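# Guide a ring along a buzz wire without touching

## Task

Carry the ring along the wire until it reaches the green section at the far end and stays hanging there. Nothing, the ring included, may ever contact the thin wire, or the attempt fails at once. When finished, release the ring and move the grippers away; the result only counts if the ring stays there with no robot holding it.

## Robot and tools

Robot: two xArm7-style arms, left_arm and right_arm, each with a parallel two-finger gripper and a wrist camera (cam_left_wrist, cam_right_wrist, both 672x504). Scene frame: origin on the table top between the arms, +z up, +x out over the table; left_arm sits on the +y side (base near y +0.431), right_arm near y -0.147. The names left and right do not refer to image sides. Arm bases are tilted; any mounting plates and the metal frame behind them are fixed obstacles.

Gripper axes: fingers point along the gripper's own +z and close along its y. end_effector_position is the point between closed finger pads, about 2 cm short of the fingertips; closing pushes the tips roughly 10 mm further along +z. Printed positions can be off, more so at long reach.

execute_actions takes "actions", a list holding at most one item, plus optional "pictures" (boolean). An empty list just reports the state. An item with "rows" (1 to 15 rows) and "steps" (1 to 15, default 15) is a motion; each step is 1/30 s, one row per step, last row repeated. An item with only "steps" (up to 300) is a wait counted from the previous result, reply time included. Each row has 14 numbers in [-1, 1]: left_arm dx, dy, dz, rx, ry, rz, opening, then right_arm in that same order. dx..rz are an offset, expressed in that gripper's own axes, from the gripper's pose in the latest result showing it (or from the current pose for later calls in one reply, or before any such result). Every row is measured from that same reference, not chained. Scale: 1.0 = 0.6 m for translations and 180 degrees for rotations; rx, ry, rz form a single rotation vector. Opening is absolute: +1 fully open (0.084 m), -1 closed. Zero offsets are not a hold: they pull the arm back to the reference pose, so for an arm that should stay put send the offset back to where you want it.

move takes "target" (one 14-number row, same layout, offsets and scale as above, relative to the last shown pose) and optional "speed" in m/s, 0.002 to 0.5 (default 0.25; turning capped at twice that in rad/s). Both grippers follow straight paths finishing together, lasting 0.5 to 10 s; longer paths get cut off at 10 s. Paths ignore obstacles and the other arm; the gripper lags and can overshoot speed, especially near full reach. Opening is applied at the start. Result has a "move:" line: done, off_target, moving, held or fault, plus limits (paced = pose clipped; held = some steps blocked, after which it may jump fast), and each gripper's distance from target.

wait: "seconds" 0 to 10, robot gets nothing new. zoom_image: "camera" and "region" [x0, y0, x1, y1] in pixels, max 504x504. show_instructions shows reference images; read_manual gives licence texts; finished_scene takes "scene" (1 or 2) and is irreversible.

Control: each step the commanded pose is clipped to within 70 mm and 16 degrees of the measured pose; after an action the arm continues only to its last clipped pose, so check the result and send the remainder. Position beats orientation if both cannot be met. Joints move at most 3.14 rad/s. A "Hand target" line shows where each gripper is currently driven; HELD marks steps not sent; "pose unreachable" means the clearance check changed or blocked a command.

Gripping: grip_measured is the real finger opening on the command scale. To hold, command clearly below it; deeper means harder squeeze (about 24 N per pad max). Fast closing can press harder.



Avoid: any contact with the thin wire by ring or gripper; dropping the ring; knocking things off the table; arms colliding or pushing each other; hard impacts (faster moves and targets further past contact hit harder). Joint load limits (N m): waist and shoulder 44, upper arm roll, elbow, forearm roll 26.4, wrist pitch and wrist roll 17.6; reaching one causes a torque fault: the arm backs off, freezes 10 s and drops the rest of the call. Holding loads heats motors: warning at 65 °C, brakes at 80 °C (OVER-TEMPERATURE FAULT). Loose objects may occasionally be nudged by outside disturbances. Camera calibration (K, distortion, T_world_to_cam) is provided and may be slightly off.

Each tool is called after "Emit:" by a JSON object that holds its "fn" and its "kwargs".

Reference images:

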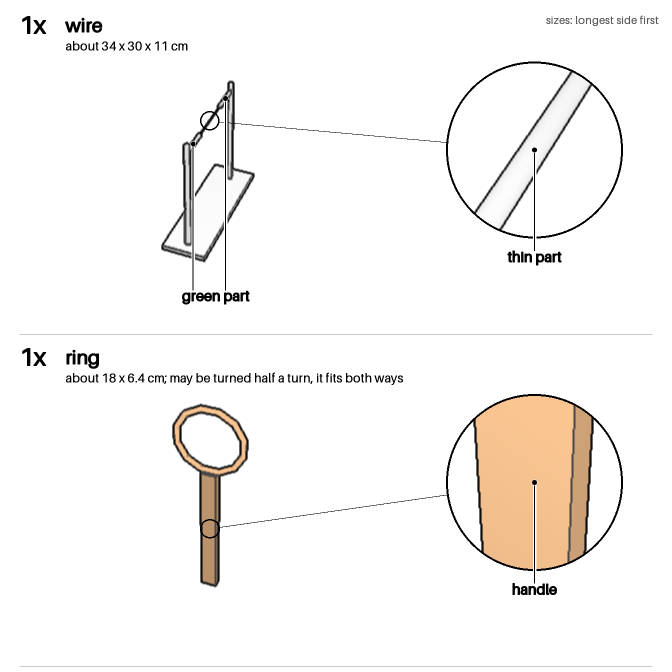

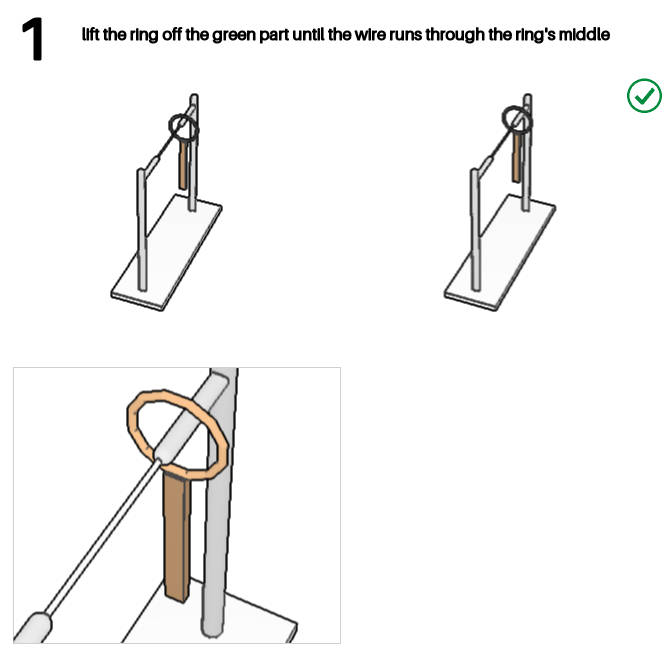

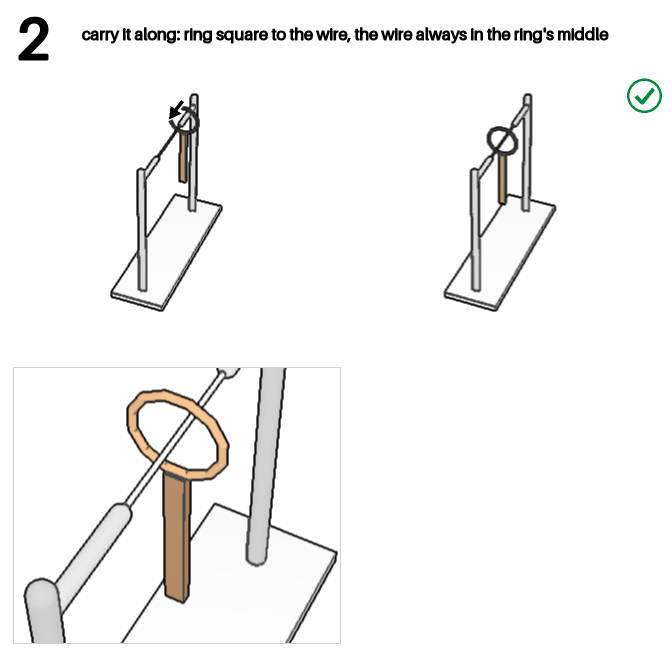

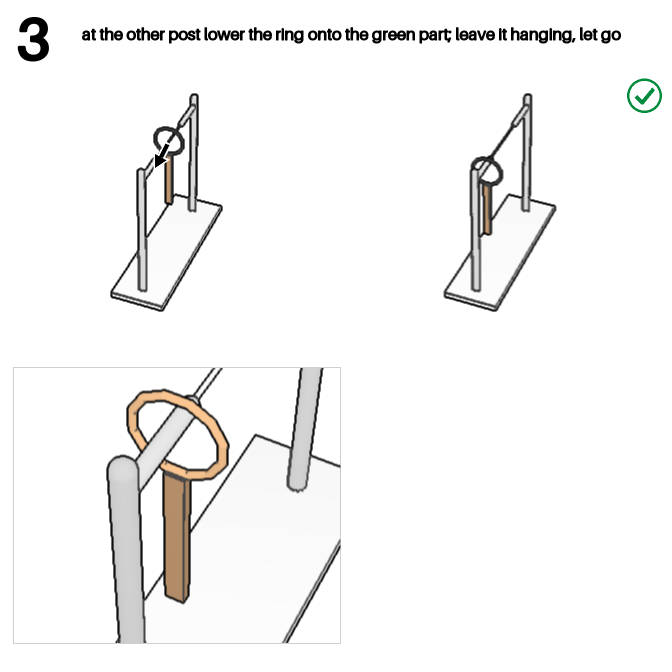

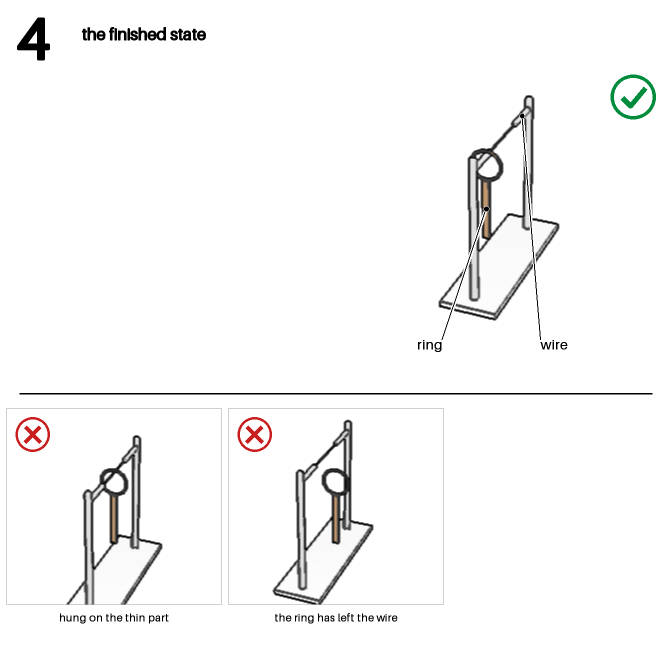

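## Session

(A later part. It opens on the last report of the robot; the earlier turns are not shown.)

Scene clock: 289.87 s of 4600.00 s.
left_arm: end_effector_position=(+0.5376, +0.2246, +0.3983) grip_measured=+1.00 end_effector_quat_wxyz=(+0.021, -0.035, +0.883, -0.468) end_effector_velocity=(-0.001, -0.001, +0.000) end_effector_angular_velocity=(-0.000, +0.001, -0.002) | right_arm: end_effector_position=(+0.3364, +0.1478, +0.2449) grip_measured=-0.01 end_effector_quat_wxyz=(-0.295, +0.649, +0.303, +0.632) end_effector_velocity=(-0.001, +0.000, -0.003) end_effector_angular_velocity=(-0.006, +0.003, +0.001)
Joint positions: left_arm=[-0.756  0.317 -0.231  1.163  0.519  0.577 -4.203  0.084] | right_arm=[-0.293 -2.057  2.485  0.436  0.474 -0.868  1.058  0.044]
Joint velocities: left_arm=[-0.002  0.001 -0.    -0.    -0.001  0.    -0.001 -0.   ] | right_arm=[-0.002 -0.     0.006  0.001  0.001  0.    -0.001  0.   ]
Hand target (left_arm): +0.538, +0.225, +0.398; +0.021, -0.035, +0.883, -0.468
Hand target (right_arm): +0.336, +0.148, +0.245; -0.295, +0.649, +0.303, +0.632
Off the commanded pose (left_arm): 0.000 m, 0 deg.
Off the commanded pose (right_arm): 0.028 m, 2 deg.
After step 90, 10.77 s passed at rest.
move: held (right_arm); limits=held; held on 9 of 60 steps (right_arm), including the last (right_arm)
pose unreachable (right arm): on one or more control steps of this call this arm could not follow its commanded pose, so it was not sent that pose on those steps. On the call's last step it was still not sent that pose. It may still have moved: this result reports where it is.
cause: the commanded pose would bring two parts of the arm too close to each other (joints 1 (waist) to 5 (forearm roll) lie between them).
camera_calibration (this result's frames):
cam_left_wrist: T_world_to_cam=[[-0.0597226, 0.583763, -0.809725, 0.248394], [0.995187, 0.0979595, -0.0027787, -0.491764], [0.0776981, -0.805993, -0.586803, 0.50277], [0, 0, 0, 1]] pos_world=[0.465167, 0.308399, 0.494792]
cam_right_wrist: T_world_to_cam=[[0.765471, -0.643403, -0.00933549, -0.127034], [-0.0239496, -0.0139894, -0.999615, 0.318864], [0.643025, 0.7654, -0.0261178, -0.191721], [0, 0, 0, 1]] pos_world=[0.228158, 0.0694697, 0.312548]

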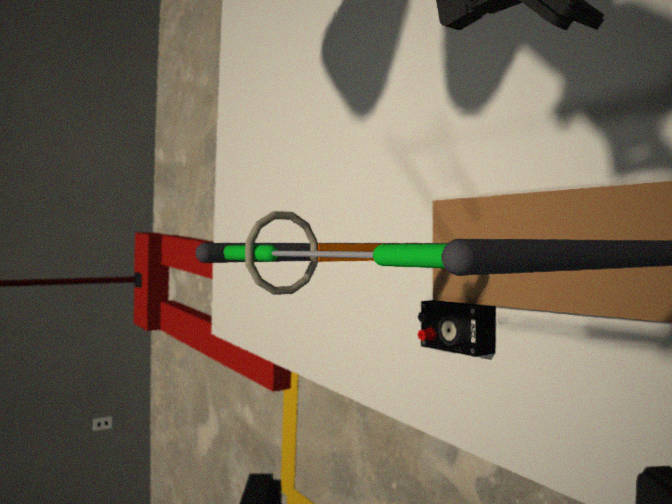

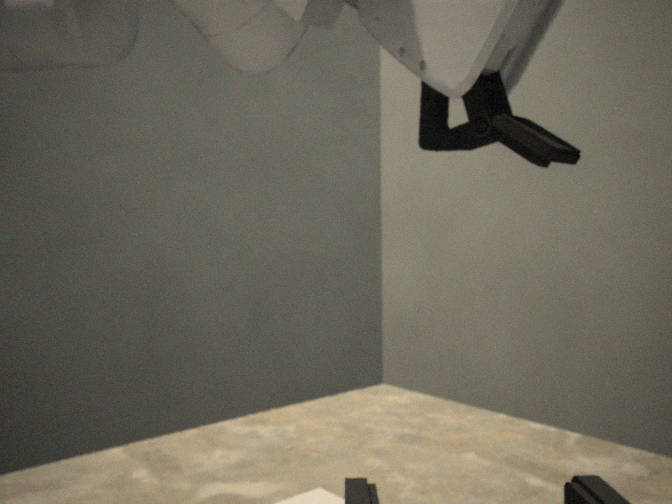

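Emit:
{"fn": "move", "kwargs": {"target": [0, 0, 0, 0, 0, 0, 1, 0.07, 0, 0, 0, 0, 0.45, 0], "speed": 0.3}}

Scene clock: 319.10 s of 4600.00 s.
left_arm: end_effector_position=(+0.5376, +0.2246, +0.3983) grip_measured=+1.00 end_effector_quat_wxyz=(+0.021, -0.035, +0.883, -0.468) end_effector_velocity=(+0.000, +0.000, -0.000) end_effector_angular_velocity=(+0.000, +0.000, -0.000) | right_arm: end_effector_position=(+0.3373, +0.1485, +0.2875) grip_measured=-0.01 end_effector_quat_wxyz=(-0.635, +0.690, -0.191, +0.290) end_effector_velocity=(+0.001, -0.000, -0.001) end_effector_angular_velocity=(+0.006, +0.009, +0.000)
Joint positions: left_arm=[-0.756  0.317 -0.231  1.163  0.519  0.577 -4.203  0.084] | right_arm=[-0.714 -1.614  2.451  0.492  0.669 -1.065  1.799  0.044]
Joint velocities: left_arm=[ 0. -0. -0. -0. -0.  0.  0.  0.] | right_arm=[-0.006  0.002  0.    -0.    -0.002 -0.005  0.008 -0.   ]
Hand target (left_arm): +0.538, +0.225, +0.398; +0.021, -0.035, +0.883, -0.468
Hand target (right_arm): +0.337, +0.149, +0.288; -0.635, +0.690, -0.191, +0.290
Off the commanded pose (left_arm): 0.000 m, 0 deg.
Off the commanded pose (right_arm): 0.001 m, 0 deg.
After step 90, 23.40 s passed at rest.
move: done
camera_calibration (this result's frames):
cam_left_wrist: T_world_to_cam=[[-0.0597226, 0.583763, -0.809725, 0.248394], [0.995187, 0.0979596, -0.00277869, -0.491764], [0.0776982, -0.805993, -0.586803, 0.50277], [0, 0, 0, 1]] pos_world=[0.465167, 0.308399, 0.494792]
cam_right_wrist: T_world_to_cam=[[0.0964079, -0.114928, -0.988685, 0.301931], [-0.75963, 0.633362, -0.147697, 0.268516], [0.64317, 0.765274, -0.0262417, -0.191787], [0, 0, 0, 1]] pos_world=[0.298216, 0.011402, 0.333141]

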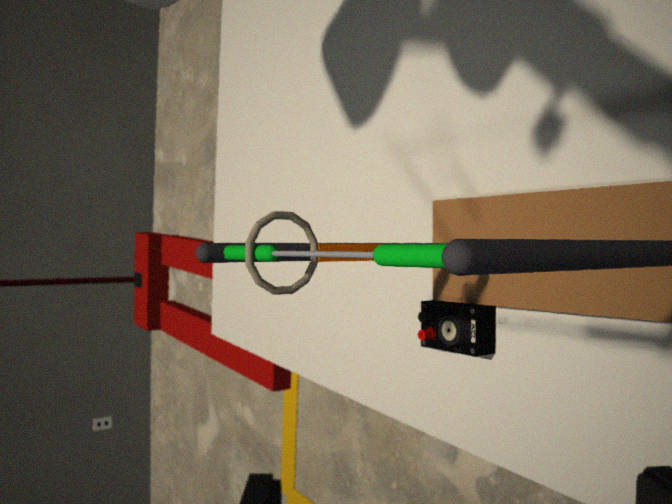

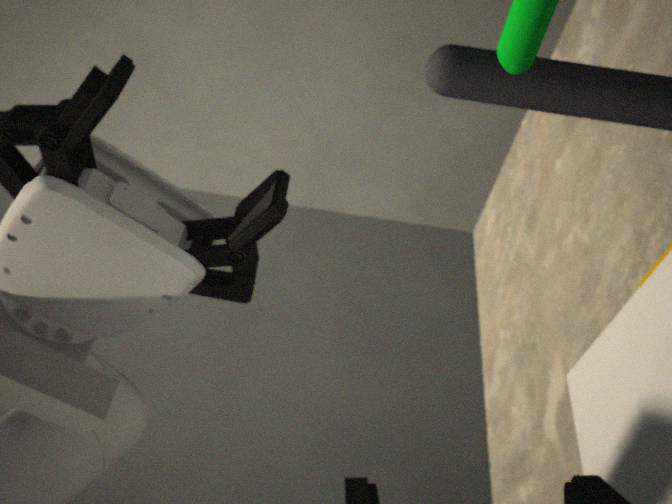

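Emit:
{"fn": "move", "kwargs": {"target": [0, 0, 0, 0, 0, 0, 1, 0.2733, 0.1075, -0.1245, -0.0369, 0.2472, 0.0066, 0], "speed": 0.15}}

Scene clock: 336.20 s of 4600.00 s.
left_arm: end_effector_position=(+0.5376, +0.2246, +0.3983) grip_measured=+1.00 end_effector_quat_wxyz=(+0.021, -0.035, +0.883, -0.468) end_effector_velocity=(-0.000, -0.000, +0.000) end_effector_angular_velocity=(+0.001, -0.001, -0.001) | right_arm: end_effector_position=(+0.4204, -0.0200, +0.2521) grip_measured=-0.01 end_effector_quat_wxyz=(-0.479, +0.561, -0.439, +0.512) end_effector_velocity=(+0.000, -0.001, +0.001) end_effector_angular_velocity=(+0.003, -0.003, -0.007)
Joint positions: left_arm=[-0.756  0.317 -0.231  1.163  0.519  0.577 -4.203  0.084] | right_arm=[-0.72  -1.766  2.585  0.638  1.769 -0.961  1.276  0.044]
Joint velocities: left_arm=[-0.001  0.    -0.     0.     0.001  0.    -0.    -0.   ] | right_arm=[-0.002 -0.001 -0.003  0.005  0.008 -0.004 -0.005 -0.   ]
Hand target (left_arm): +0.538, +0.225, +0.398; +0.021, -0.035, +0.883, -0.468
Hand target (right_arm): +0.421, -0.020, +0.252; -0.479, +0.561, -0.440, +0.513
Off the commanded pose (left_arm): 0.000 m, 0 deg.
Off the commanded pose (right_arm): 0.001 m, 0 deg.
After step 90, 11.07 s passed at rest.
move: done
camera_calibration (this result's frames):
cam_left_wrist: T_world_to_cam=[[-0.0597227, 0.583763, -0.809725, 0.248394], [0.995187, 0.0979596, -0.00277876, -0.491764], [0.0776982, -0.805993, -0.586803, 0.50277], [0, 0, 0, 1]] pos_world=[0.465167, 0.308399, 0.494792]
cam_right_wrist: T_world_to_cam=[[-0.00474163, -0.145427, -0.989358, 0.281636], [-0.0878437, 0.985605, -0.144455, 0.156987], [0.996123, 0.0862239, -0.0174482, -0.281399], [0, 0, 0, 1]] pos_world=[0.295434, -0.0895061, 0.296407]

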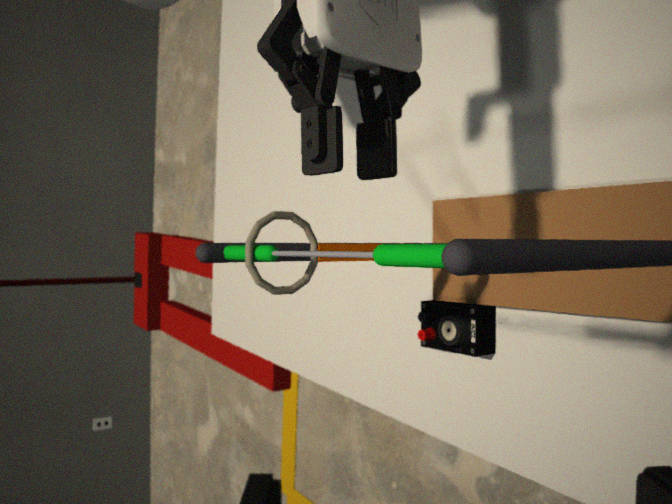

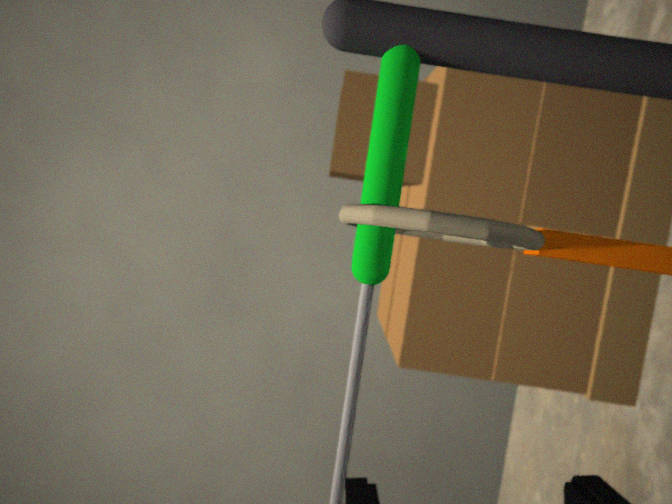

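Emit:
{"fn": "move", "kwargs": {"target": [0, 0, 0, 0, 0, 0, 1, 0.104, 0.103, -0.008, 0, 0, -0.454, 0], "speed": 0.25}}

Scene clock: 346.73 s of 4600.00 s.
left_arm: end_effector_position=(+0.5376, +0.2246, +0.3983) grip_measured=+1.00 end_effector_quat_wxyz=(+0.021, -0.035, +0.883, -0.468) end_effector_velocity=(+0.001, +0.001, -0.000) end_effector_angular_velocity=(+0.000, +0.001, +0.001) | right_arm: end_effector_position=(+0.4206, -0.0213, +0.2513) grip_measured=-0.01 end_effector_quat_wxyz=(-0.473, +0.566, -0.433, +0.518) end_effector_velocity=(+0.000, +0.000, -0.000) end_effector_angular_velocity=(+0.000, +0.002, +0.000)
Joint positions: left_arm=[-0.756  0.317 -0.231  1.163  0.519  0.577 -4.203  0.084] | right_arm=[-0.721 -1.766  2.587  0.633  1.767 -0.963  1.26   0.044]
Joint velocities: left_arm=[ 0.001 -0.001  0.    -0.     0.     0.    -0.    -0.   ] | right_arm=[-0.001 -0.    -0.001  0.001 -0.001  0.001  0.    -0.   ]
Hand target (left_arm): +0.538, +0.225, +0.398; +0.021, -0.035, +0.883, -0.468
Hand target (right_arm): +0.421, -0.021, +0.251; -0.473, +0.566, -0.433, +0.518
Off the commanded pose (left_arm): 0.000 m, 0 deg.
Off the commanded pose (right_arm): 0.086 m, 80 deg; position and orientation clipped at the last step of the last action.
After step 90, 4.37 s passed at rest.
move: held (right_arm); limits=paced,held; held on 89 of 95 steps (right_arm), including the last (right_arm)
pose unreachable (right arm): on one or more control steps of this call this arm could not follow its commanded pose, so it was not sent that pose on those steps. On the call's last step it was still not sent that pose. It may still have moved: this result reports where it is.
cause: the commanded pose would bring two parts of the arm too close to each other (joints 1 (waist) to 5 (forearm roll) lie between them).
camera_calibration (this result's frames):
cam_left_wrist: T_world_to_cam=[[-0.059723, 0.583763, -0.809725, 0.248394], [0.995186, 0.09796, -0.00277891, -0.491764], [0.0776984, -0.805993, -0.586803, 0.50277], [0, 0, 0, 1]] pos_world=[0.465167, 0.308399, 0.494792]
cam_right_wrist: T_world_to_cam=[[-0.00255855, -0.168306, -0.985732, 0.278316], [-0.0874169, 0.981999, -0.167441, 0.163641], [0.996169, 0.0857412, -0.0172253, -0.281491], [0, 0, 0, 1]] pos_world=[0.29543, -0.0897177, 0.296896]

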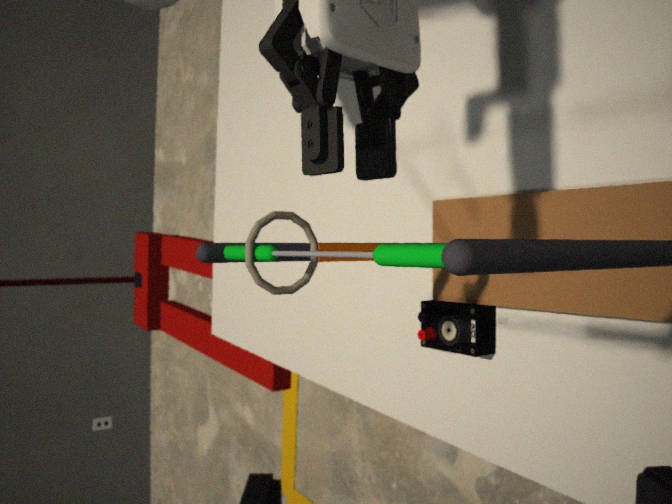

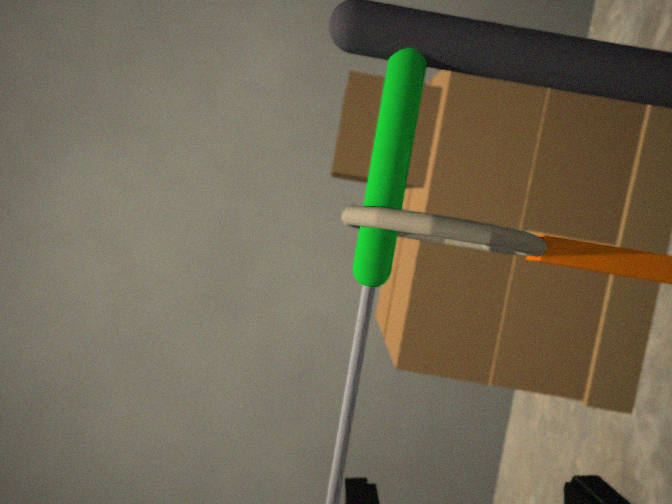

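Emit:
{"fn": "move", "kwargs": {"target": [0, 0, 0, 0, 0, 0, 1, 0.002, 0.085, 0, -0.1588, -0.027, 0, 0], "speed": 0.15}}

Scene clock: 370.97 s of 4600.00 s.
left_arm: end_effector_position=(+0.5376, +0.2246, +0.3983) grip_measured=+1.00 end_effector_quat_wxyz=(+0.021, -0.035, +0.883, -0.468) end_effector_velocity=(+0.000, -0.000, -0.001) end_effector_angular_velocity=(+0.000, +0.003, +0.001) | right_arm: end_effector_position=(+0.4209, -0.0318, +0.2015) grip_measured=-0.01 end_effector_quat_wxyz=(-0.336, +0.686, -0.528, +0.372) end_effector_velocity=(-0.000, -0.000, -0.001) end_effector_angular_velocity=(-0.004, +0.007, -0.001)
Joint positions: left_arm=[-0.756  0.317 -0.231  1.163  0.519  0.577 -4.203  0.084] | right_arm=[-0.891 -1.352  2.532  0.637  1.871 -0.802  0.875  0.044]
Joint velocities: left_arm=[ 0.001  0.001  0.    -0.    -0.001 -0.    -0.     0.   ] | right_arm=[-0.006  0.006 -0.     0.003  0.005 -0.001 -0.012 -0.   ]
Hand target (left_arm): +0.538, +0.225, +0.398; +0.021, -0.035, +0.883, -0.468
Hand target (right_arm): +0.421, -0.032, +0.201; -0.336, +0.686, -0.528, +0.371
Off the commanded pose (left_arm): 0.000 m, 0 deg.
Off the commanded pose (right_arm): 0.000 m, 0 deg.
After step 90, 19.13 s passed at rest.
move: done
camera_calibration (this result's frames):
cam_left_wrist: T_world_to_cam=[[-0.0597228, 0.583763, -0.809725, 0.248394], [0.995186, 0.09796, -0.00277859, -0.491764], [0.0776986, -0.805993, -0.586803, 0.50277], [0, 0, 0, 1]] pos_world=[0.465167, 0.308399, 0.494792]
cam_right_wrist: T_world_to_cam=[[-0.476653, -0.20784, -0.854169, 0.399241], [-0.16195, 0.97578, -0.147058, 0.192742], [0.864045, 0.0682371, -0.498768, -0.1297], [0, 0, 0, 1]] pos_world=[0.33358, -0.0962453, 0.304673]

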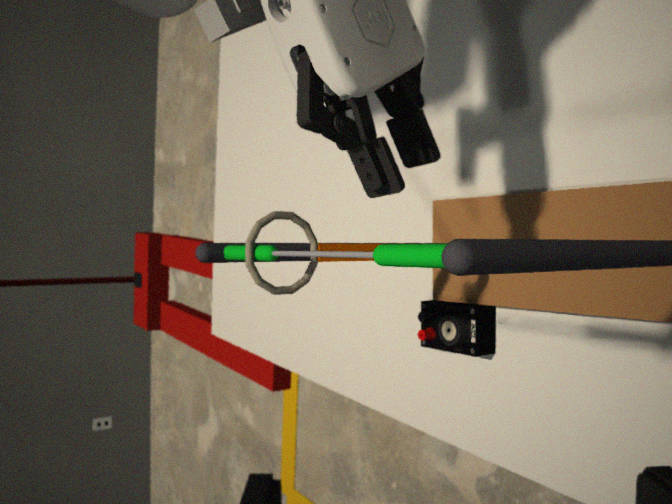

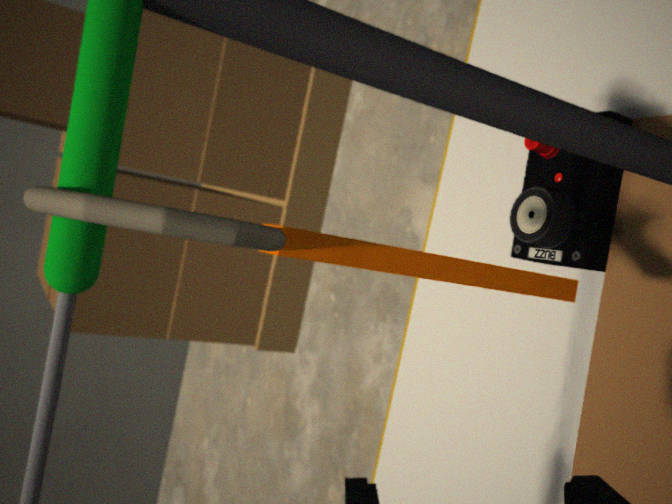

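Emit:
{"fn": "move", "kwargs": {"target": [0, 0, 0, 0, 0, 0, 1, 0, 0, 0, 0, 0, -0.4457, 0], "speed": 0.3}}

Scene clock: 377.27 s of 4600.00 s.
left_arm: end_effector_position=(+0.5376, +0.2246, +0.3983) grip_measured=+1.00 end_effector_quat_wxyz=(+0.021, -0.035, +0.883, -0.468) end_effector_velocity=(-0.000, -0.000, -0.000) end_effector_angular_velocity=(+0.000, +0.001, -0.000) | right_arm: end_effector_position=(+0.4210, -0.0318, +0.2016) grip_measured=-0.01 end_effector_quat_wxyz=(-0.018, +0.864, +0.038, +0.501) end_effector_velocity=(-0.000, +0.000, +0.000) end_effector_angular_velocity=(-0.008, +0.002, +0.003)
Joint positions: left_arm=[-0.756  0.317 -0.231  1.163  0.519  0.577 -4.203  0.084] | right_arm=[-1.051 -1.248  2.616  0.62   1.749 -0.968 -0.455  0.044]
Joint velocities: left_arm=[ 0.  0.  0. -0. -0.  0. -0.  0.] | right_arm=[-0.003  0.001  0.001  0.004  0.004 -0.002 -0.015 -0.   ]
Hand target (left_arm): +0.538, +0.225, +0.398; +0.021, -0.035, +0.883, -0.468
Hand target (right_arm): +0.421, -0.032, +0.202; -0.018, +0.864, +0.038, +0.501
Off the commanded pose (left_arm): 0.000 m, 0 deg.
Off the commanded pose (right_arm): 0.000 m, 0 deg.
After step 90, 0.47 s passed at rest.
move: done
camera_calibration (this result's frames):
cam_left_wrist: T_world_to_cam=[[-0.0597229, 0.583763, -0.809725, 0.248394], [0.995186, 0.0979599, -0.00277876, -0.491764], [0.0776984, -0.805993, -0.586803, 0.50277], [0, 0, 0, 1]] pos_world=[0.465167, 0.308399, 0.494792]
cam_right_wrist: T_world_to_cam=[[0.0780089, -0.996952, -0.000938894, -0.0312102], [-0.495369, -0.037944, -0.867854, 0.446151], [0.865173, 0.0681654, -0.496819, -0.130594], [0, 0, 0, 1]] pos_world=[0.33643, -0.00528432, 0.322282]

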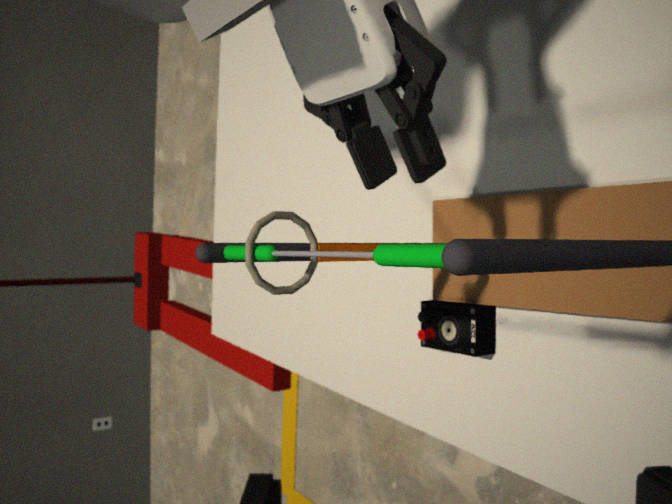

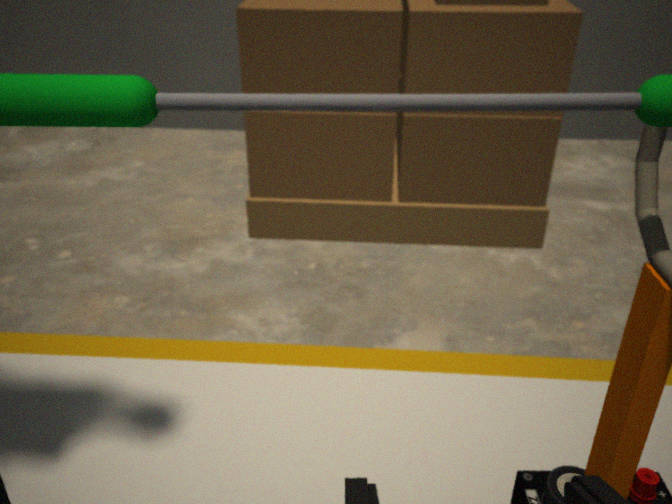

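Emit:
{"fn": "move", "kwargs": {"target": [0, 0, 0, 0, 0, 0, 1, 0, 0.0967, 0, 0, 0, 0, 0], "speed": 0.08}}

Scene clock: 389.57 s of 4600.00 s.
left_arm: end_effector_position=(+0.5376, +0.2246, +0.3983) grip_measured=+1.00 end_effector_quat_wxyz=(+0.021, -0.035, +0.883, -0.468) end_effector_velocity=(+0.001, +0.000, -0.001) end_effector_angular_velocity=(+0.001, +0.001, +0.001) | right_arm: end_effector_position=(+0.4258, -0.0893, +0.2020) grip_measured=-0.01 end_effector_quat_wxyz=(-0.018, +0.864, +0.038, +0.501) end_effector_velocity=(+0.000, -0.001, -0.000) end_effector_angular_velocity=(+0.001, +0.000, +0.000)
Joint positions: left_arm=[-0.756  0.317 -0.231  1.163  0.519  0.577 -4.203  0.084] | right_arm=[-0.966 -1.137  2.569  0.393  1.677 -0.939 -0.346  0.044]
Joint velocities: left_arm=[ 0.002  0.     0.     0.     0.001  0.    -0.    -0.   ] | right_arm=[ 0.002  0.003 -0.001 -0.006 -0.002  0.001  0.004  0.   ]
Hand target (left_arm): +0.538, +0.225, +0.398; +0.021, -0.035, +0.883, -0.468
Hand target (right_arm): +0.426, -0.090, +0.202; -0.018, +0.864, +0.038, +0.501
Off the commanded pose (left_arm): 0.000 m, 0 deg.
Off the commanded pose (right_arm): 0.000 m, 0 deg.
After step 90, 8.17 s passed at rest.
move: done
camera_calibration (this result's frames):
cam_left_wrist: T_world_to_cam=[[-0.0597226, 0.583763, -0.809725, 0.248394], [0.995186, 0.0979597, -0.00277851, -0.491764], [0.0776984, -0.805993, -0.586803, 0.50277], [0, 0, 0, 1]] pos_world=[0.465167, 0.308399, 0.494792]
cam_right_wrist: T_world_to_cam=[[0.0783629, -0.996924, -0.00102816, -0.0890341], [-0.495477, -0.0380519, -0.867787, 0.446766], [0.865079, 0.0685117, -0.496935, -0.130541], [0, 0, 0, 1]] pos_world=[0.341268, -0.0628164, 0.322736]

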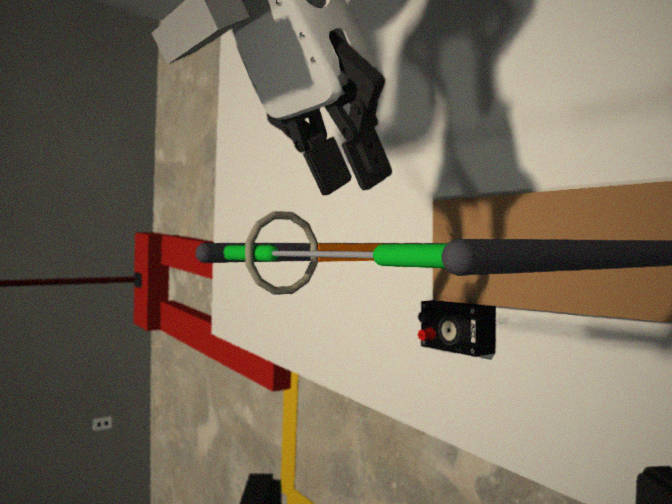

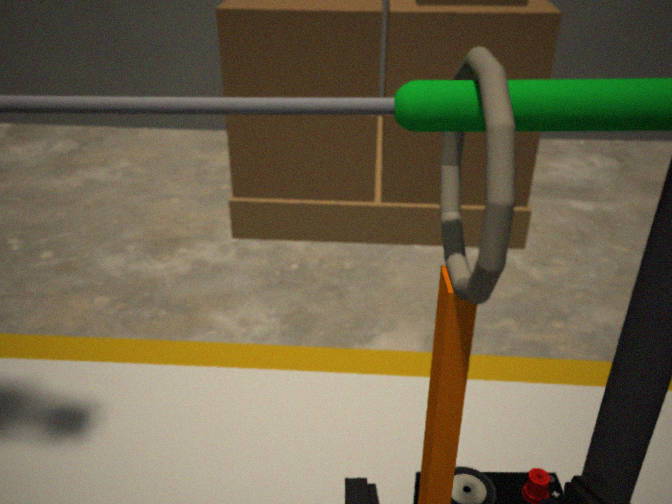

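Emit:
{"fn": "zoom_image", "kwargs": {"camera": "cam_right_wrist", "region": [330, 250, 672, 504]}}

Region (330, 250, 672, 504) of cam_right_wrist's 672x504 image, scaled by 1.474, with more detail than that image has; it fills the top 374 rows of this view, and the rest is white.

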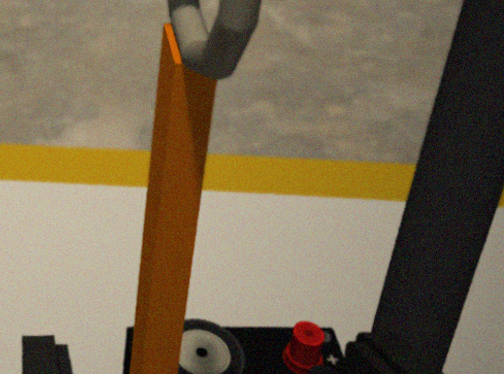

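Emit:
{"fn": "move", "kwargs": {"target": [0, 0, 0, 0, 0, 0, 1, 0.008, 0.003, 0.075, 0, 0.0556, 0, 0], "speed": 0.05}}

Scene clock: 420.37 s of 4600.00 s.
left_arm: end_effector_position=(+0.5376, +0.2246, +0.3983) grip_measured=+1.00 end_effector_quat_wxyz=(+0.021, -0.035, +0.883, -0.468) end_effector_velocity=(+0.000, +0.000, -0.000) end_effector_angular_velocity=(+0.001, +0.000, +0.000) | right_arm: end_effector_position=(+0.4669, -0.0875, +0.1837) grip_measured=-0.01 end_effector_quat_wxyz=(-0.022, +0.818, +0.037, +0.574) end_effector_velocity=(+0.001, +0.000, -0.000) end_effector_angular_velocity=(+0.003, -0.005, +0.001)
Joint positions: left_arm=[-0.756  0.317 -0.231  1.163  0.519  0.577 -4.203  0.084] | right_arm=[-1.037 -1.432  2.488  0.355  1.365 -0.986  0.07   0.044]
Joint velocities: left_arm=[ 0.001  0.     0.    -0.     0.001 -0.    -0.     0.   ] | right_arm=[-0.005 -0.007 -0.004 -0.    -0.011 -0.005  0.014 -0.   ]
Hand target (left_arm): +0.538, +0.225, +0.398; +0.021, -0.035, +0.883, -0.468
Hand target (right_arm): +0.467, -0.088, +0.184; -0.022, +0.818, +0.037, +0.574
Off the commanded pose (left_arm): 0.000 m, 0 deg.
Off the commanded pose (right_arm): 0.000 m, 0 deg.
After step 90, 25.73 s passed at rest.
move: done
camera_calibration (this result's frames):
cam_left_wrist: T_world_to_cam=[[-0.0597228, 0.583763, -0.809725, 0.248394], [0.995186, 0.0979598, -0.00277872, -0.491764], [0.0776984, -0.805993, -0.586803, 0.50277], [0, 0, 0, 1]] pos_world=[0.465167, 0.308399, 0.494792]
cam_right_wrist: T_world_to_cam=[[0.0806818, -0.996737, -0.00235479, -0.0913395], [-0.338479, -0.0251763, -0.940637, 0.392512], [0.937509, 0.0766894, -0.339406, -0.237414], [0, 0, 0, 1]] pos_world=[0.362805, -0.0629523, 0.288416]

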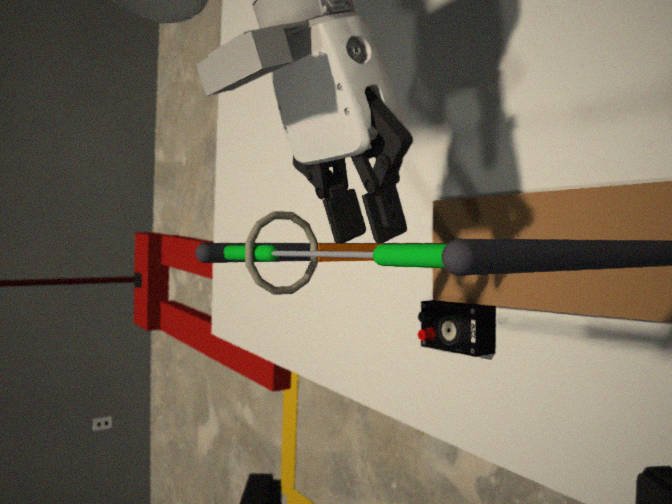

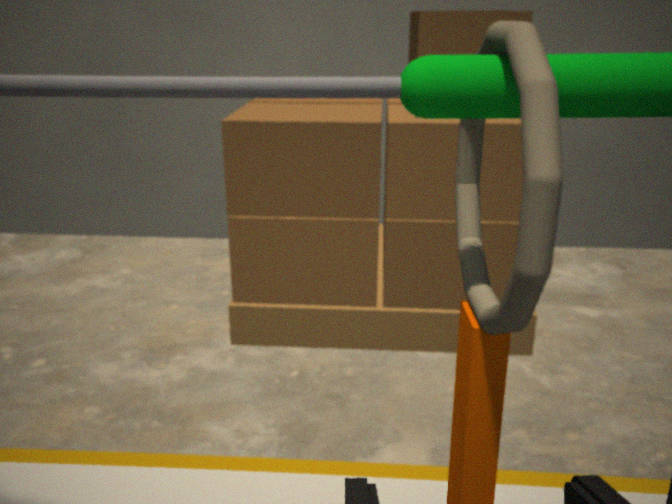

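Emit:
{"fn": "move", "kwargs": {"target": [0, 0, 0, 0, 0, 0, 1, 0.0142, 0.002, 0.0392, 0, 0, 0, 0], "speed": 0.03}}

Scene clock: 428.33 s of 4600.00 s.
left_arm: end_effector_position=(+0.5376, +0.2246, +0.3983) grip_measured=+1.00 end_effector_quat_wxyz=(+0.021, -0.035, +0.883, -0.468) end_effector_velocity=(-0.001, -0.001, -0.000) end_effector_angular_velocity=(-0.000, +0.002, -0.001) | right_arm: end_effector_position=(+0.4918, -0.0866, +0.1836) grip_measured=-0.01 end_effector_quat_wxyz=(-0.022, +0.818, +0.037, +0.574) end_effector_velocity=(+0.001, +0.000, -0.000) end_effector_angular_velocity=(-0.000, +0.000, +0.001)
Joint positions: left_arm=[-0.756  0.317 -0.231  1.163  0.519  0.577 -4.203  0.084] | right_arm=[-1.071 -1.446  2.394  0.371  1.253 -0.972  0.095  0.044]
Joint velocities: left_arm=[-0.001  0.001 -0.    -0.    -0.001  0.    -0.    -0.   ] | right_arm=[-0.002 -0.001 -0.004  0.001 -0.007  0.001  0.002 -0.   ]
Hand target (left_arm): +0.538, +0.225, +0.398; +0.021, -0.035, +0.883, -0.468
Hand target (right_arm): +0.492, -0.087, +0.184; -0.022, +0.818, +0.037, +0.574
Off the commanded pose (left_arm): 0.000 m, 0 deg.
Off the commanded pose (right_arm): 0.000 m, 0 deg.
After step 90, 3.80 s passed at rest.
move: done
camera_calibration (this result's frames):
cam_left_wrist: T_world_to_cam=[[-0.059723, 0.583763, -0.809725, 0.248394], [0.995186, 0.09796, -0.00277881, -0.491764], [0.0776985, -0.805993, -0.586803, 0.50277], [0, 0, 0, 1]] pos_world=[0.465167, 0.308399, 0.494792]
cam_right_wrist: T_world_to_cam=[[0.0806917, -0.996736, -0.00232354, -0.0924377], [-0.338498, -0.0252107, -0.940629, 0.400956], [0.937501, 0.0766875, -0.339428, -0.260832], [0, 0, 0, 1]] pos_world=[0.387712, -0.0620251, 0.288403]

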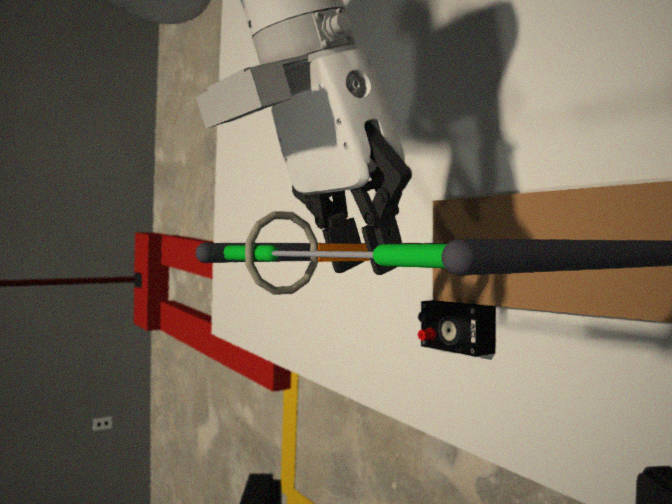

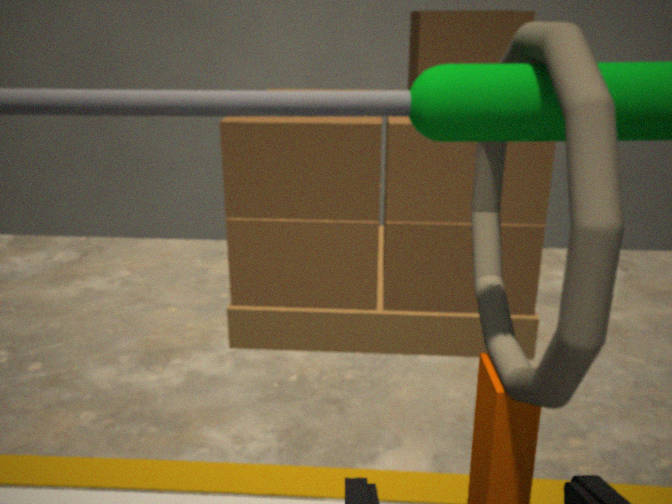

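Emit:
{"fn": "zoom_image", "kwargs": {"camera": "cam_left_wrist", "region": [190, 160, 450, 320]}}

Region (190, 160, 450, 320) of cam_left_wrist's 672x504 image, scaled by 1.938, with more detail than that image has; it fills the top 310 rows of this view, and the rest is white.

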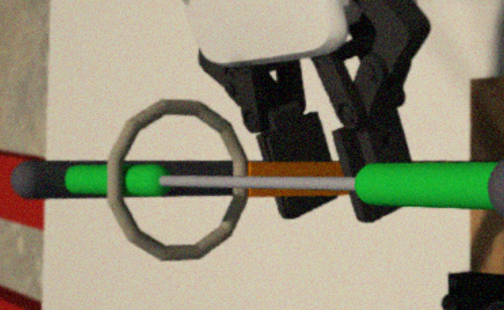

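Emit:
{"fn": "execute_actions", "kwargs": {"actions": [{"rows": [[0,0,0,0,0,0,1,0,0,0,0,0,0,-0.1],[0,0,0,0,0,0,1,0,0,0,0,0,0,-0.15],[0,0,0,0,0,0,1,0,0,0,0,0,0,-0.2],[0,0,0,0,0,0,1,0,0,0,0,0,0,-0.25],[0,0,0,0,0,0,1,0,0,0,0,0,0,-0.3],[0,0,0,0,0,0,1,0,0,0,0,0,0,-0.35],[0,0,0,0,0,0,1,0,0,0,0,0,0,-0.4],[0,0,0,0,0,0,1,0,0,0,0,0,0,-0.45],[0,0,0,0,0,0,1,0,0,0,0,0,0,-0.5],[0,0,0,0,0,0,1,0,0,0,0,0,0,-0.55],[0,0,0,0,0,0,1,0,0,0,0,0,0,-0.6],[0,0,0,0,0,0,1,0,0,0,0,0,0,-0.63],[0,0,0,0,0,0,1,0,0,0,0,0,0,-0.66],[0,0,0,0,0,0,1,0,0,0,0,0,0,-0.68],[0,0,0,0,0,0,1,0,0,0,0,0,0,-0.7]], "steps": 15}], "pictures": false}}

Emit:
{"fn": "execute_actions", "kwargs": {"actions": [{"rows": [[0,0,0,0,0,0,1,0,0,0,0,0,0,-0.72],[0,0,0,0,0,0,1,0,0,0,0,0,0,-0.74],[0,0,0,0,0,0,1,0,0,0,0,0,0,-0.76],[0,0,0,0,0,0,1,0,0,0,0,0,0,-0.78],[0,0,0,0,0,0,1,0,0,0,0,0,0,-0.8],[0,0,0,0,0,0,1,0,0,0,0,0,0,-0.82],[0,0,0,0,0,0,1,0,0,0,0,0,0,-0.84],[0,0,0,0,0,0,1,0,0,0,0,0,0,-0.86],[0,0,0,0,0,0,1,0,0,0,0,0,0,-0.88],[0,0,0,0,0,0,1,0,0,0,0,0,0,-0.9],[0,0,0,0,0,0,1,0,0,0,0,0,0,-0.92],[0,0,0,0,0,0,1,0,0,0,0,0,0,-0.94],[0,0,0,0,0,0,1,0,0,0,0,0,0,-0.96],[0,0,0,0,0,0,1,0,0,0,0,0,0,-0.98],[0,0,0,0,0,0,1,0,0,0,0,0,0,-1]], "steps": 15}], "pictures": false}}

Emit:
{"fn": "wait", "kwargs": {"seconds": 0.5}}

Scene clock: 444.27 s of 4600.00 s.
left_arm: end_effector_position=(+0.5376, +0.2246, +0.3983) grip_measured=+1.00 end_effector_quat_wxyz=(+0.021, -0.035, +0.883, -0.468) end_effector_velocity=(+0.000, +0.000, -0.001) end_effector_angular_velocity=(-0.000, +0.002, +0.001) | right_arm: end_effector_position=(+0.4918, -0.0866, +0.1836) grip_measured=-0.67 end_effector_quat_wxyz=(-0.022, +0.818, +0.037, +0.574) end_effector_velocity=(-0.001, +0.000, -0.000) end_effector_angular_velocity=(-0.002, +0.001, +0.003)
Joint positions: left_arm=[-0.756  0.317 -0.231  1.163  0.519  0.577 -4.203  0.084] | right_arm=[-1.071 -1.446  2.394  0.371  1.253 -0.972  0.095  0.015]
Joint velocities: left_arm=[ 0.001 -0.     0.    -0.    -0.001 -0.    -0.    -0.   ] | right_arm=[-0.001  0.     0.002 -0.001 -0.002 -0.001  0.    -0.036]
Hand target (left_arm): +0.538, +0.225, +0.398; +0.021, -0.035, +0.883, -0.468
Hand target (right_arm): +0.492, -0.087, +0.184; -0.022, +0.818, +0.037, +0.574
Off the commanded pose (left_arm): 0.000 m, 0 deg.
Off the commanded pose (right_arm): 0.000 m, 0 deg.
Steps of this call (steps 1 to 90: nothing new was sent; then 12.43 s passed at rest; steps 91 to 105: all 15 steps of this action). Readings (end_effector_position):
91: left_arm (+0.5376, +0.2246, +0.3983) | right_arm (+0.4920, -0.0866, +0.1836)
92: left_arm (+0.5376, +0.2246, +0.3983) | right_arm (+0.4920, -0.0866, +0.1836)
94: left_arm (+0.5376, +0.2246, +0.3983) | right_arm (+0.4919, -0.0866, +0.1836)
98: left_arm (+0.5376, +0.2246, +0.3983) | right_arm (+0.4919, -0.0866, +0.1836)
105: the state above

Scene clock: 444.77 s of 4600.00 s.
left_arm: end_effector_position=(+0.5376, +0.2246, +0.3983) grip_measured=+1.00 end_effector_quat_wxyz=(+0.021, -0.035, +0.883, -0.468) end_effector_velocity=(-0.000, -0.000, +0.001) end_effector_angular_velocity=(-0.001, -0.002, -0.001) | right_arm: end_effector_position=(+0.4919, -0.0866, +0.1837) grip_measured=-0.82 end_effector_quat_wxyz=(-0.022, +0.818, +0.037, +0.574) end_effector_velocity=(+0.000, -0.001, -0.000) end_effector_angular_velocity=(+0.000, +0.000, -0.002)
Joint positions: left_arm=[-0.756  0.317 -0.231  1.163  0.519  0.577 -4.203  0.084] | right_arm=[-1.071 -1.446  2.394  0.371  1.253 -0.972  0.095  0.008]
Joint velocities: left_arm=[-0.001 -0.001 -0.    -0.     0.    -0.     0.    -0.   ] | right_arm=[-0.001 -0.    -0.001  0.     0.001  0.    -0.     0.   ]
Hand target (left_arm): +0.538, +0.225, +0.398; +0.021, -0.035, +0.883, -0.468
Hand target (right_arm): +0.492, -0.087, +0.184; -0.022, +0.818, +0.037, +0.574
Off the commanded pose (left_arm): 0.000 m, 0 deg.
Off the commanded pose (right_arm): 0.000 m, 0 deg.
Steps of this call (steps 1 to 15: all 15 steps of this action). Readings (end_effector_position):
1: left_arm (+0.5376, +0.2246, +0.3983) | right_arm (+0.4918, -0.0866, +0.1836)
2: left_arm (+0.5376, +0.2246, +0.3983) | right_arm (+0.4918, -0.0866, +0.1836)
4: left_arm (+0.5376, +0.2246, +0.3983) | right_arm (+0.4918, -0.0866, +0.1836)
8: left_arm (+0.5376, +0.2246, +0.3983) | right_arm (+0.4919, -0.0866, +0.1837)
15: the state above

Scene clock: 445.27 s of 4600.00 s.
left_arm: end_effector_position=(+0.5376, +0.2246, +0.3983) grip_measured=+1.00 end_effector_quat_wxyz=(+0.021, -0.035, +0.883, -0.468) end_effector_velocity=(-0.000, -0.000, -0.000) end_effector_angular_velocity=(-0.000, +0.001, -0.000) | right_arm: end_effector_position=(+0.4918, -0.0866, +0.1837) grip_measured=-0.82 end_effector_quat_wxyz=(-0.022, +0.818, +0.037, +0.574) end_effector_velocity=(-0.000, +0.000, -0.000) end_effector_angular_velocity=(-0.001, -0.000, +0.001)
Joint positions: left_arm=[-0.756  0.317 -0.231  1.163  0.519  0.577 -4.203  0.084] | right_arm=[-1.071 -1.446  2.394  0.371  1.253 -0.972  0.095  0.008]
Joint velocities: left_arm=[ 0.     0.001  0.    -0.    -0.001 -0.    -0.    -0.   ] | right_arm=[-0.    -0.     0.002 -0.001  0.001 -0.001 -0.     0.   ]
Hand target (left_arm): +0.538, +0.225, +0.398; +0.021, -0.035, +0.883, -0.468
Hand target (right_arm): +0.492, -0.087, +0.184; -0.022, +0.818, +0.037, +0.574
Off the commanded pose (left_arm): 0.000 m, 0 deg.
Off the commanded pose (right_arm): 0.000 m, 0 deg.
Steps of this call (steps 1 to 15: nothing new was sent). Readings (end_effector_position):
1: left_arm (+0.5376, +0.2246, +0.3983) | right_arm (+0.4919, -0.0866, +0.1837)
2: left_arm (+0.5376, +0.2246, +0.3983) | right_arm (+0.4919, -0.0866, +0.1837)
4: left_arm (+0.5376, +0.2246, +0.3983) | right_arm (+0.4919, -0.0866, +0.1837)
8: left_arm (+0.5376, +0.2246, +0.3983) | right_arm (+0.4919, -0.0866, +0.1837)
15: the state above
camera_calibration (this result's frames):
cam_left_wrist: T_world_to_cam=[[-0.0597229, 0.583763, -0.809725, 0.248394], [0.995186, 0.0979601, -0.00277867, -0.491764], [0.0776986, -0.805993, -0.586803, 0.50277], [0, 0, 0, 1]] pos_world=[0.465167, 0.308399, 0.494792]
cam_right_wrist: T_world_to_cam=[[0.0806693, -0.996738, -0.00233313, -0.0924319], [-0.338481, -0.0251926, -0.940636, 0.400959], [0.937509, 0.0766701, -0.339409, -0.260843], [0, 0, 0, 1]] pos_world=[0.387716, -0.0620303, 0.288408]

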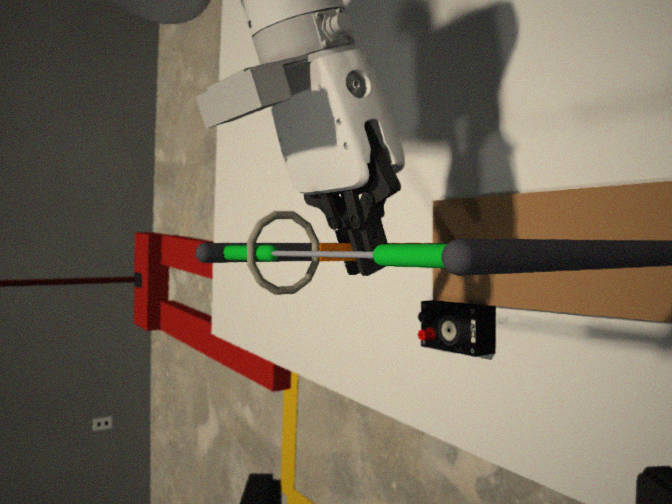

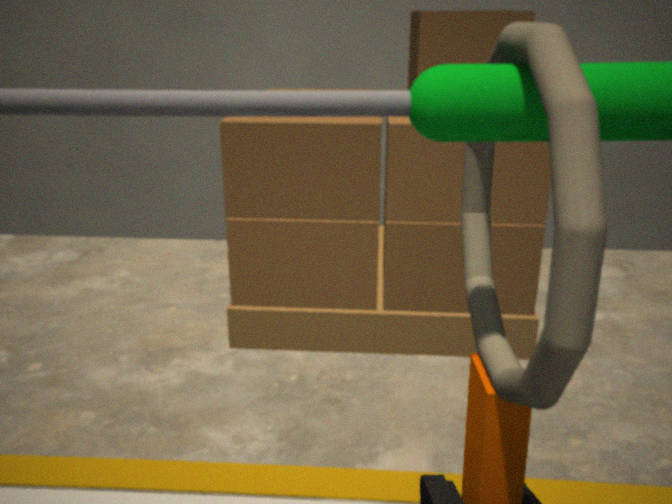

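Emit:
{"fn": "move", "kwargs": {"target": [0, 0, 0, 0, 0, 0, 1, 0.0314, 0, -0.0113, 0, 0, 0, -1], "speed": 0.03}}

Scene clock: 449.80 s of 4600.00 s.
left_arm: end_effector_position=(+0.5376, +0.2246, +0.3983) grip_measured=+1.00 end_effector_quat_wxyz=(+0.021, -0.035, +0.883, -0.468) end_effector_velocity=(-0.000, -0.000, +0.001) end_effector_angular_velocity=(-0.000, -0.002, -0.000) | right_arm: end_effector_position=(+0.4919, -0.0865, +0.2036) grip_measured=-0.82 end_effector_quat_wxyz=(-0.022, +0.818, +0.037, +0.574) end_effector_velocity=(+0.000, +0.000, +0.001) end_effector_angular_velocity=(-0.000, +0.001, -0.001)
Joint positions: left_arm=[-0.756  0.317 -0.231  1.163  0.519  0.577 -4.203  0.084] | right_arm=[-1.013 -1.387  2.372  0.372  1.296 -0.942 -0.     0.008]
Joint velocities: left_arm=[-0.001 -0.     0.     0.     0.    -0.     0.    -0.   ] | right_arm=[ 0.004  0.003 -0.003  0.003  0.005  0.004 -0.01  -0.   ]
Hand target (left_arm): +0.538, +0.225, +0.398; +0.021, -0.035, +0.883, -0.468
Hand target (right_arm): +0.492, -0.086, +0.204; -0.022, +0.818, +0.037, +0.574
Off the commanded pose (left_arm): 0.000 m, 0 deg.
Off the commanded pose (right_arm): 0.000 m, 0 deg.
After step 90, 0.53 s passed at rest.
move: done
camera_calibration (this result's frames):
cam_left_wrist: T_world_to_cam=[[-0.0597229, 0.583763, -0.809725, 0.248394], [0.995186, 0.0979601, -0.00277862, -0.491764], [0.0776987, -0.805993, -0.586803, 0.50277], [0, 0, 0, 1]] pos_world=[0.465167, 0.308399, 0.494792]
cam_right_wrist: T_world_to_cam=[[0.0806382, -0.996741, -0.00216428, -0.092283], [-0.338378, -0.0253329, -0.940669, 0.419638], [0.937549, 0.0765862, -0.339318, -0.254184], [0, 0, 0, 1]] pos_world=[0.387748, -0.0618846, 0.308292]

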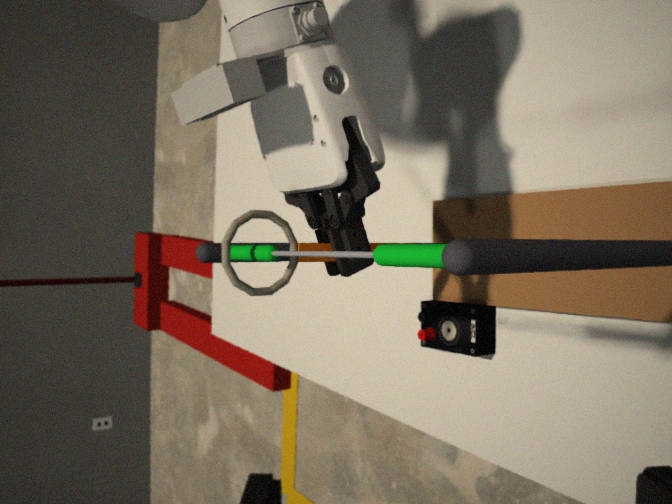

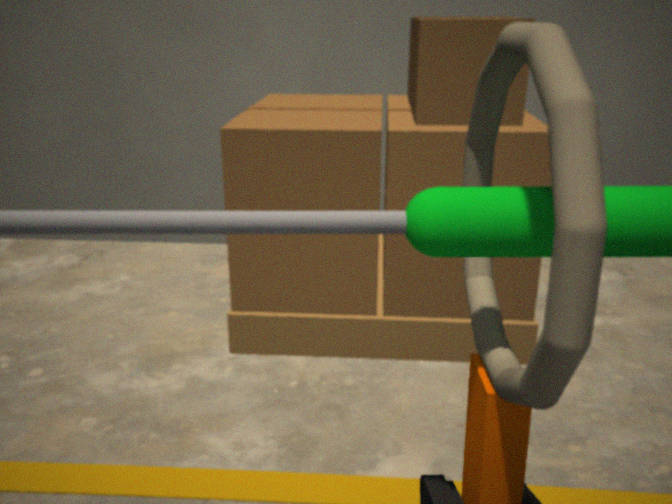

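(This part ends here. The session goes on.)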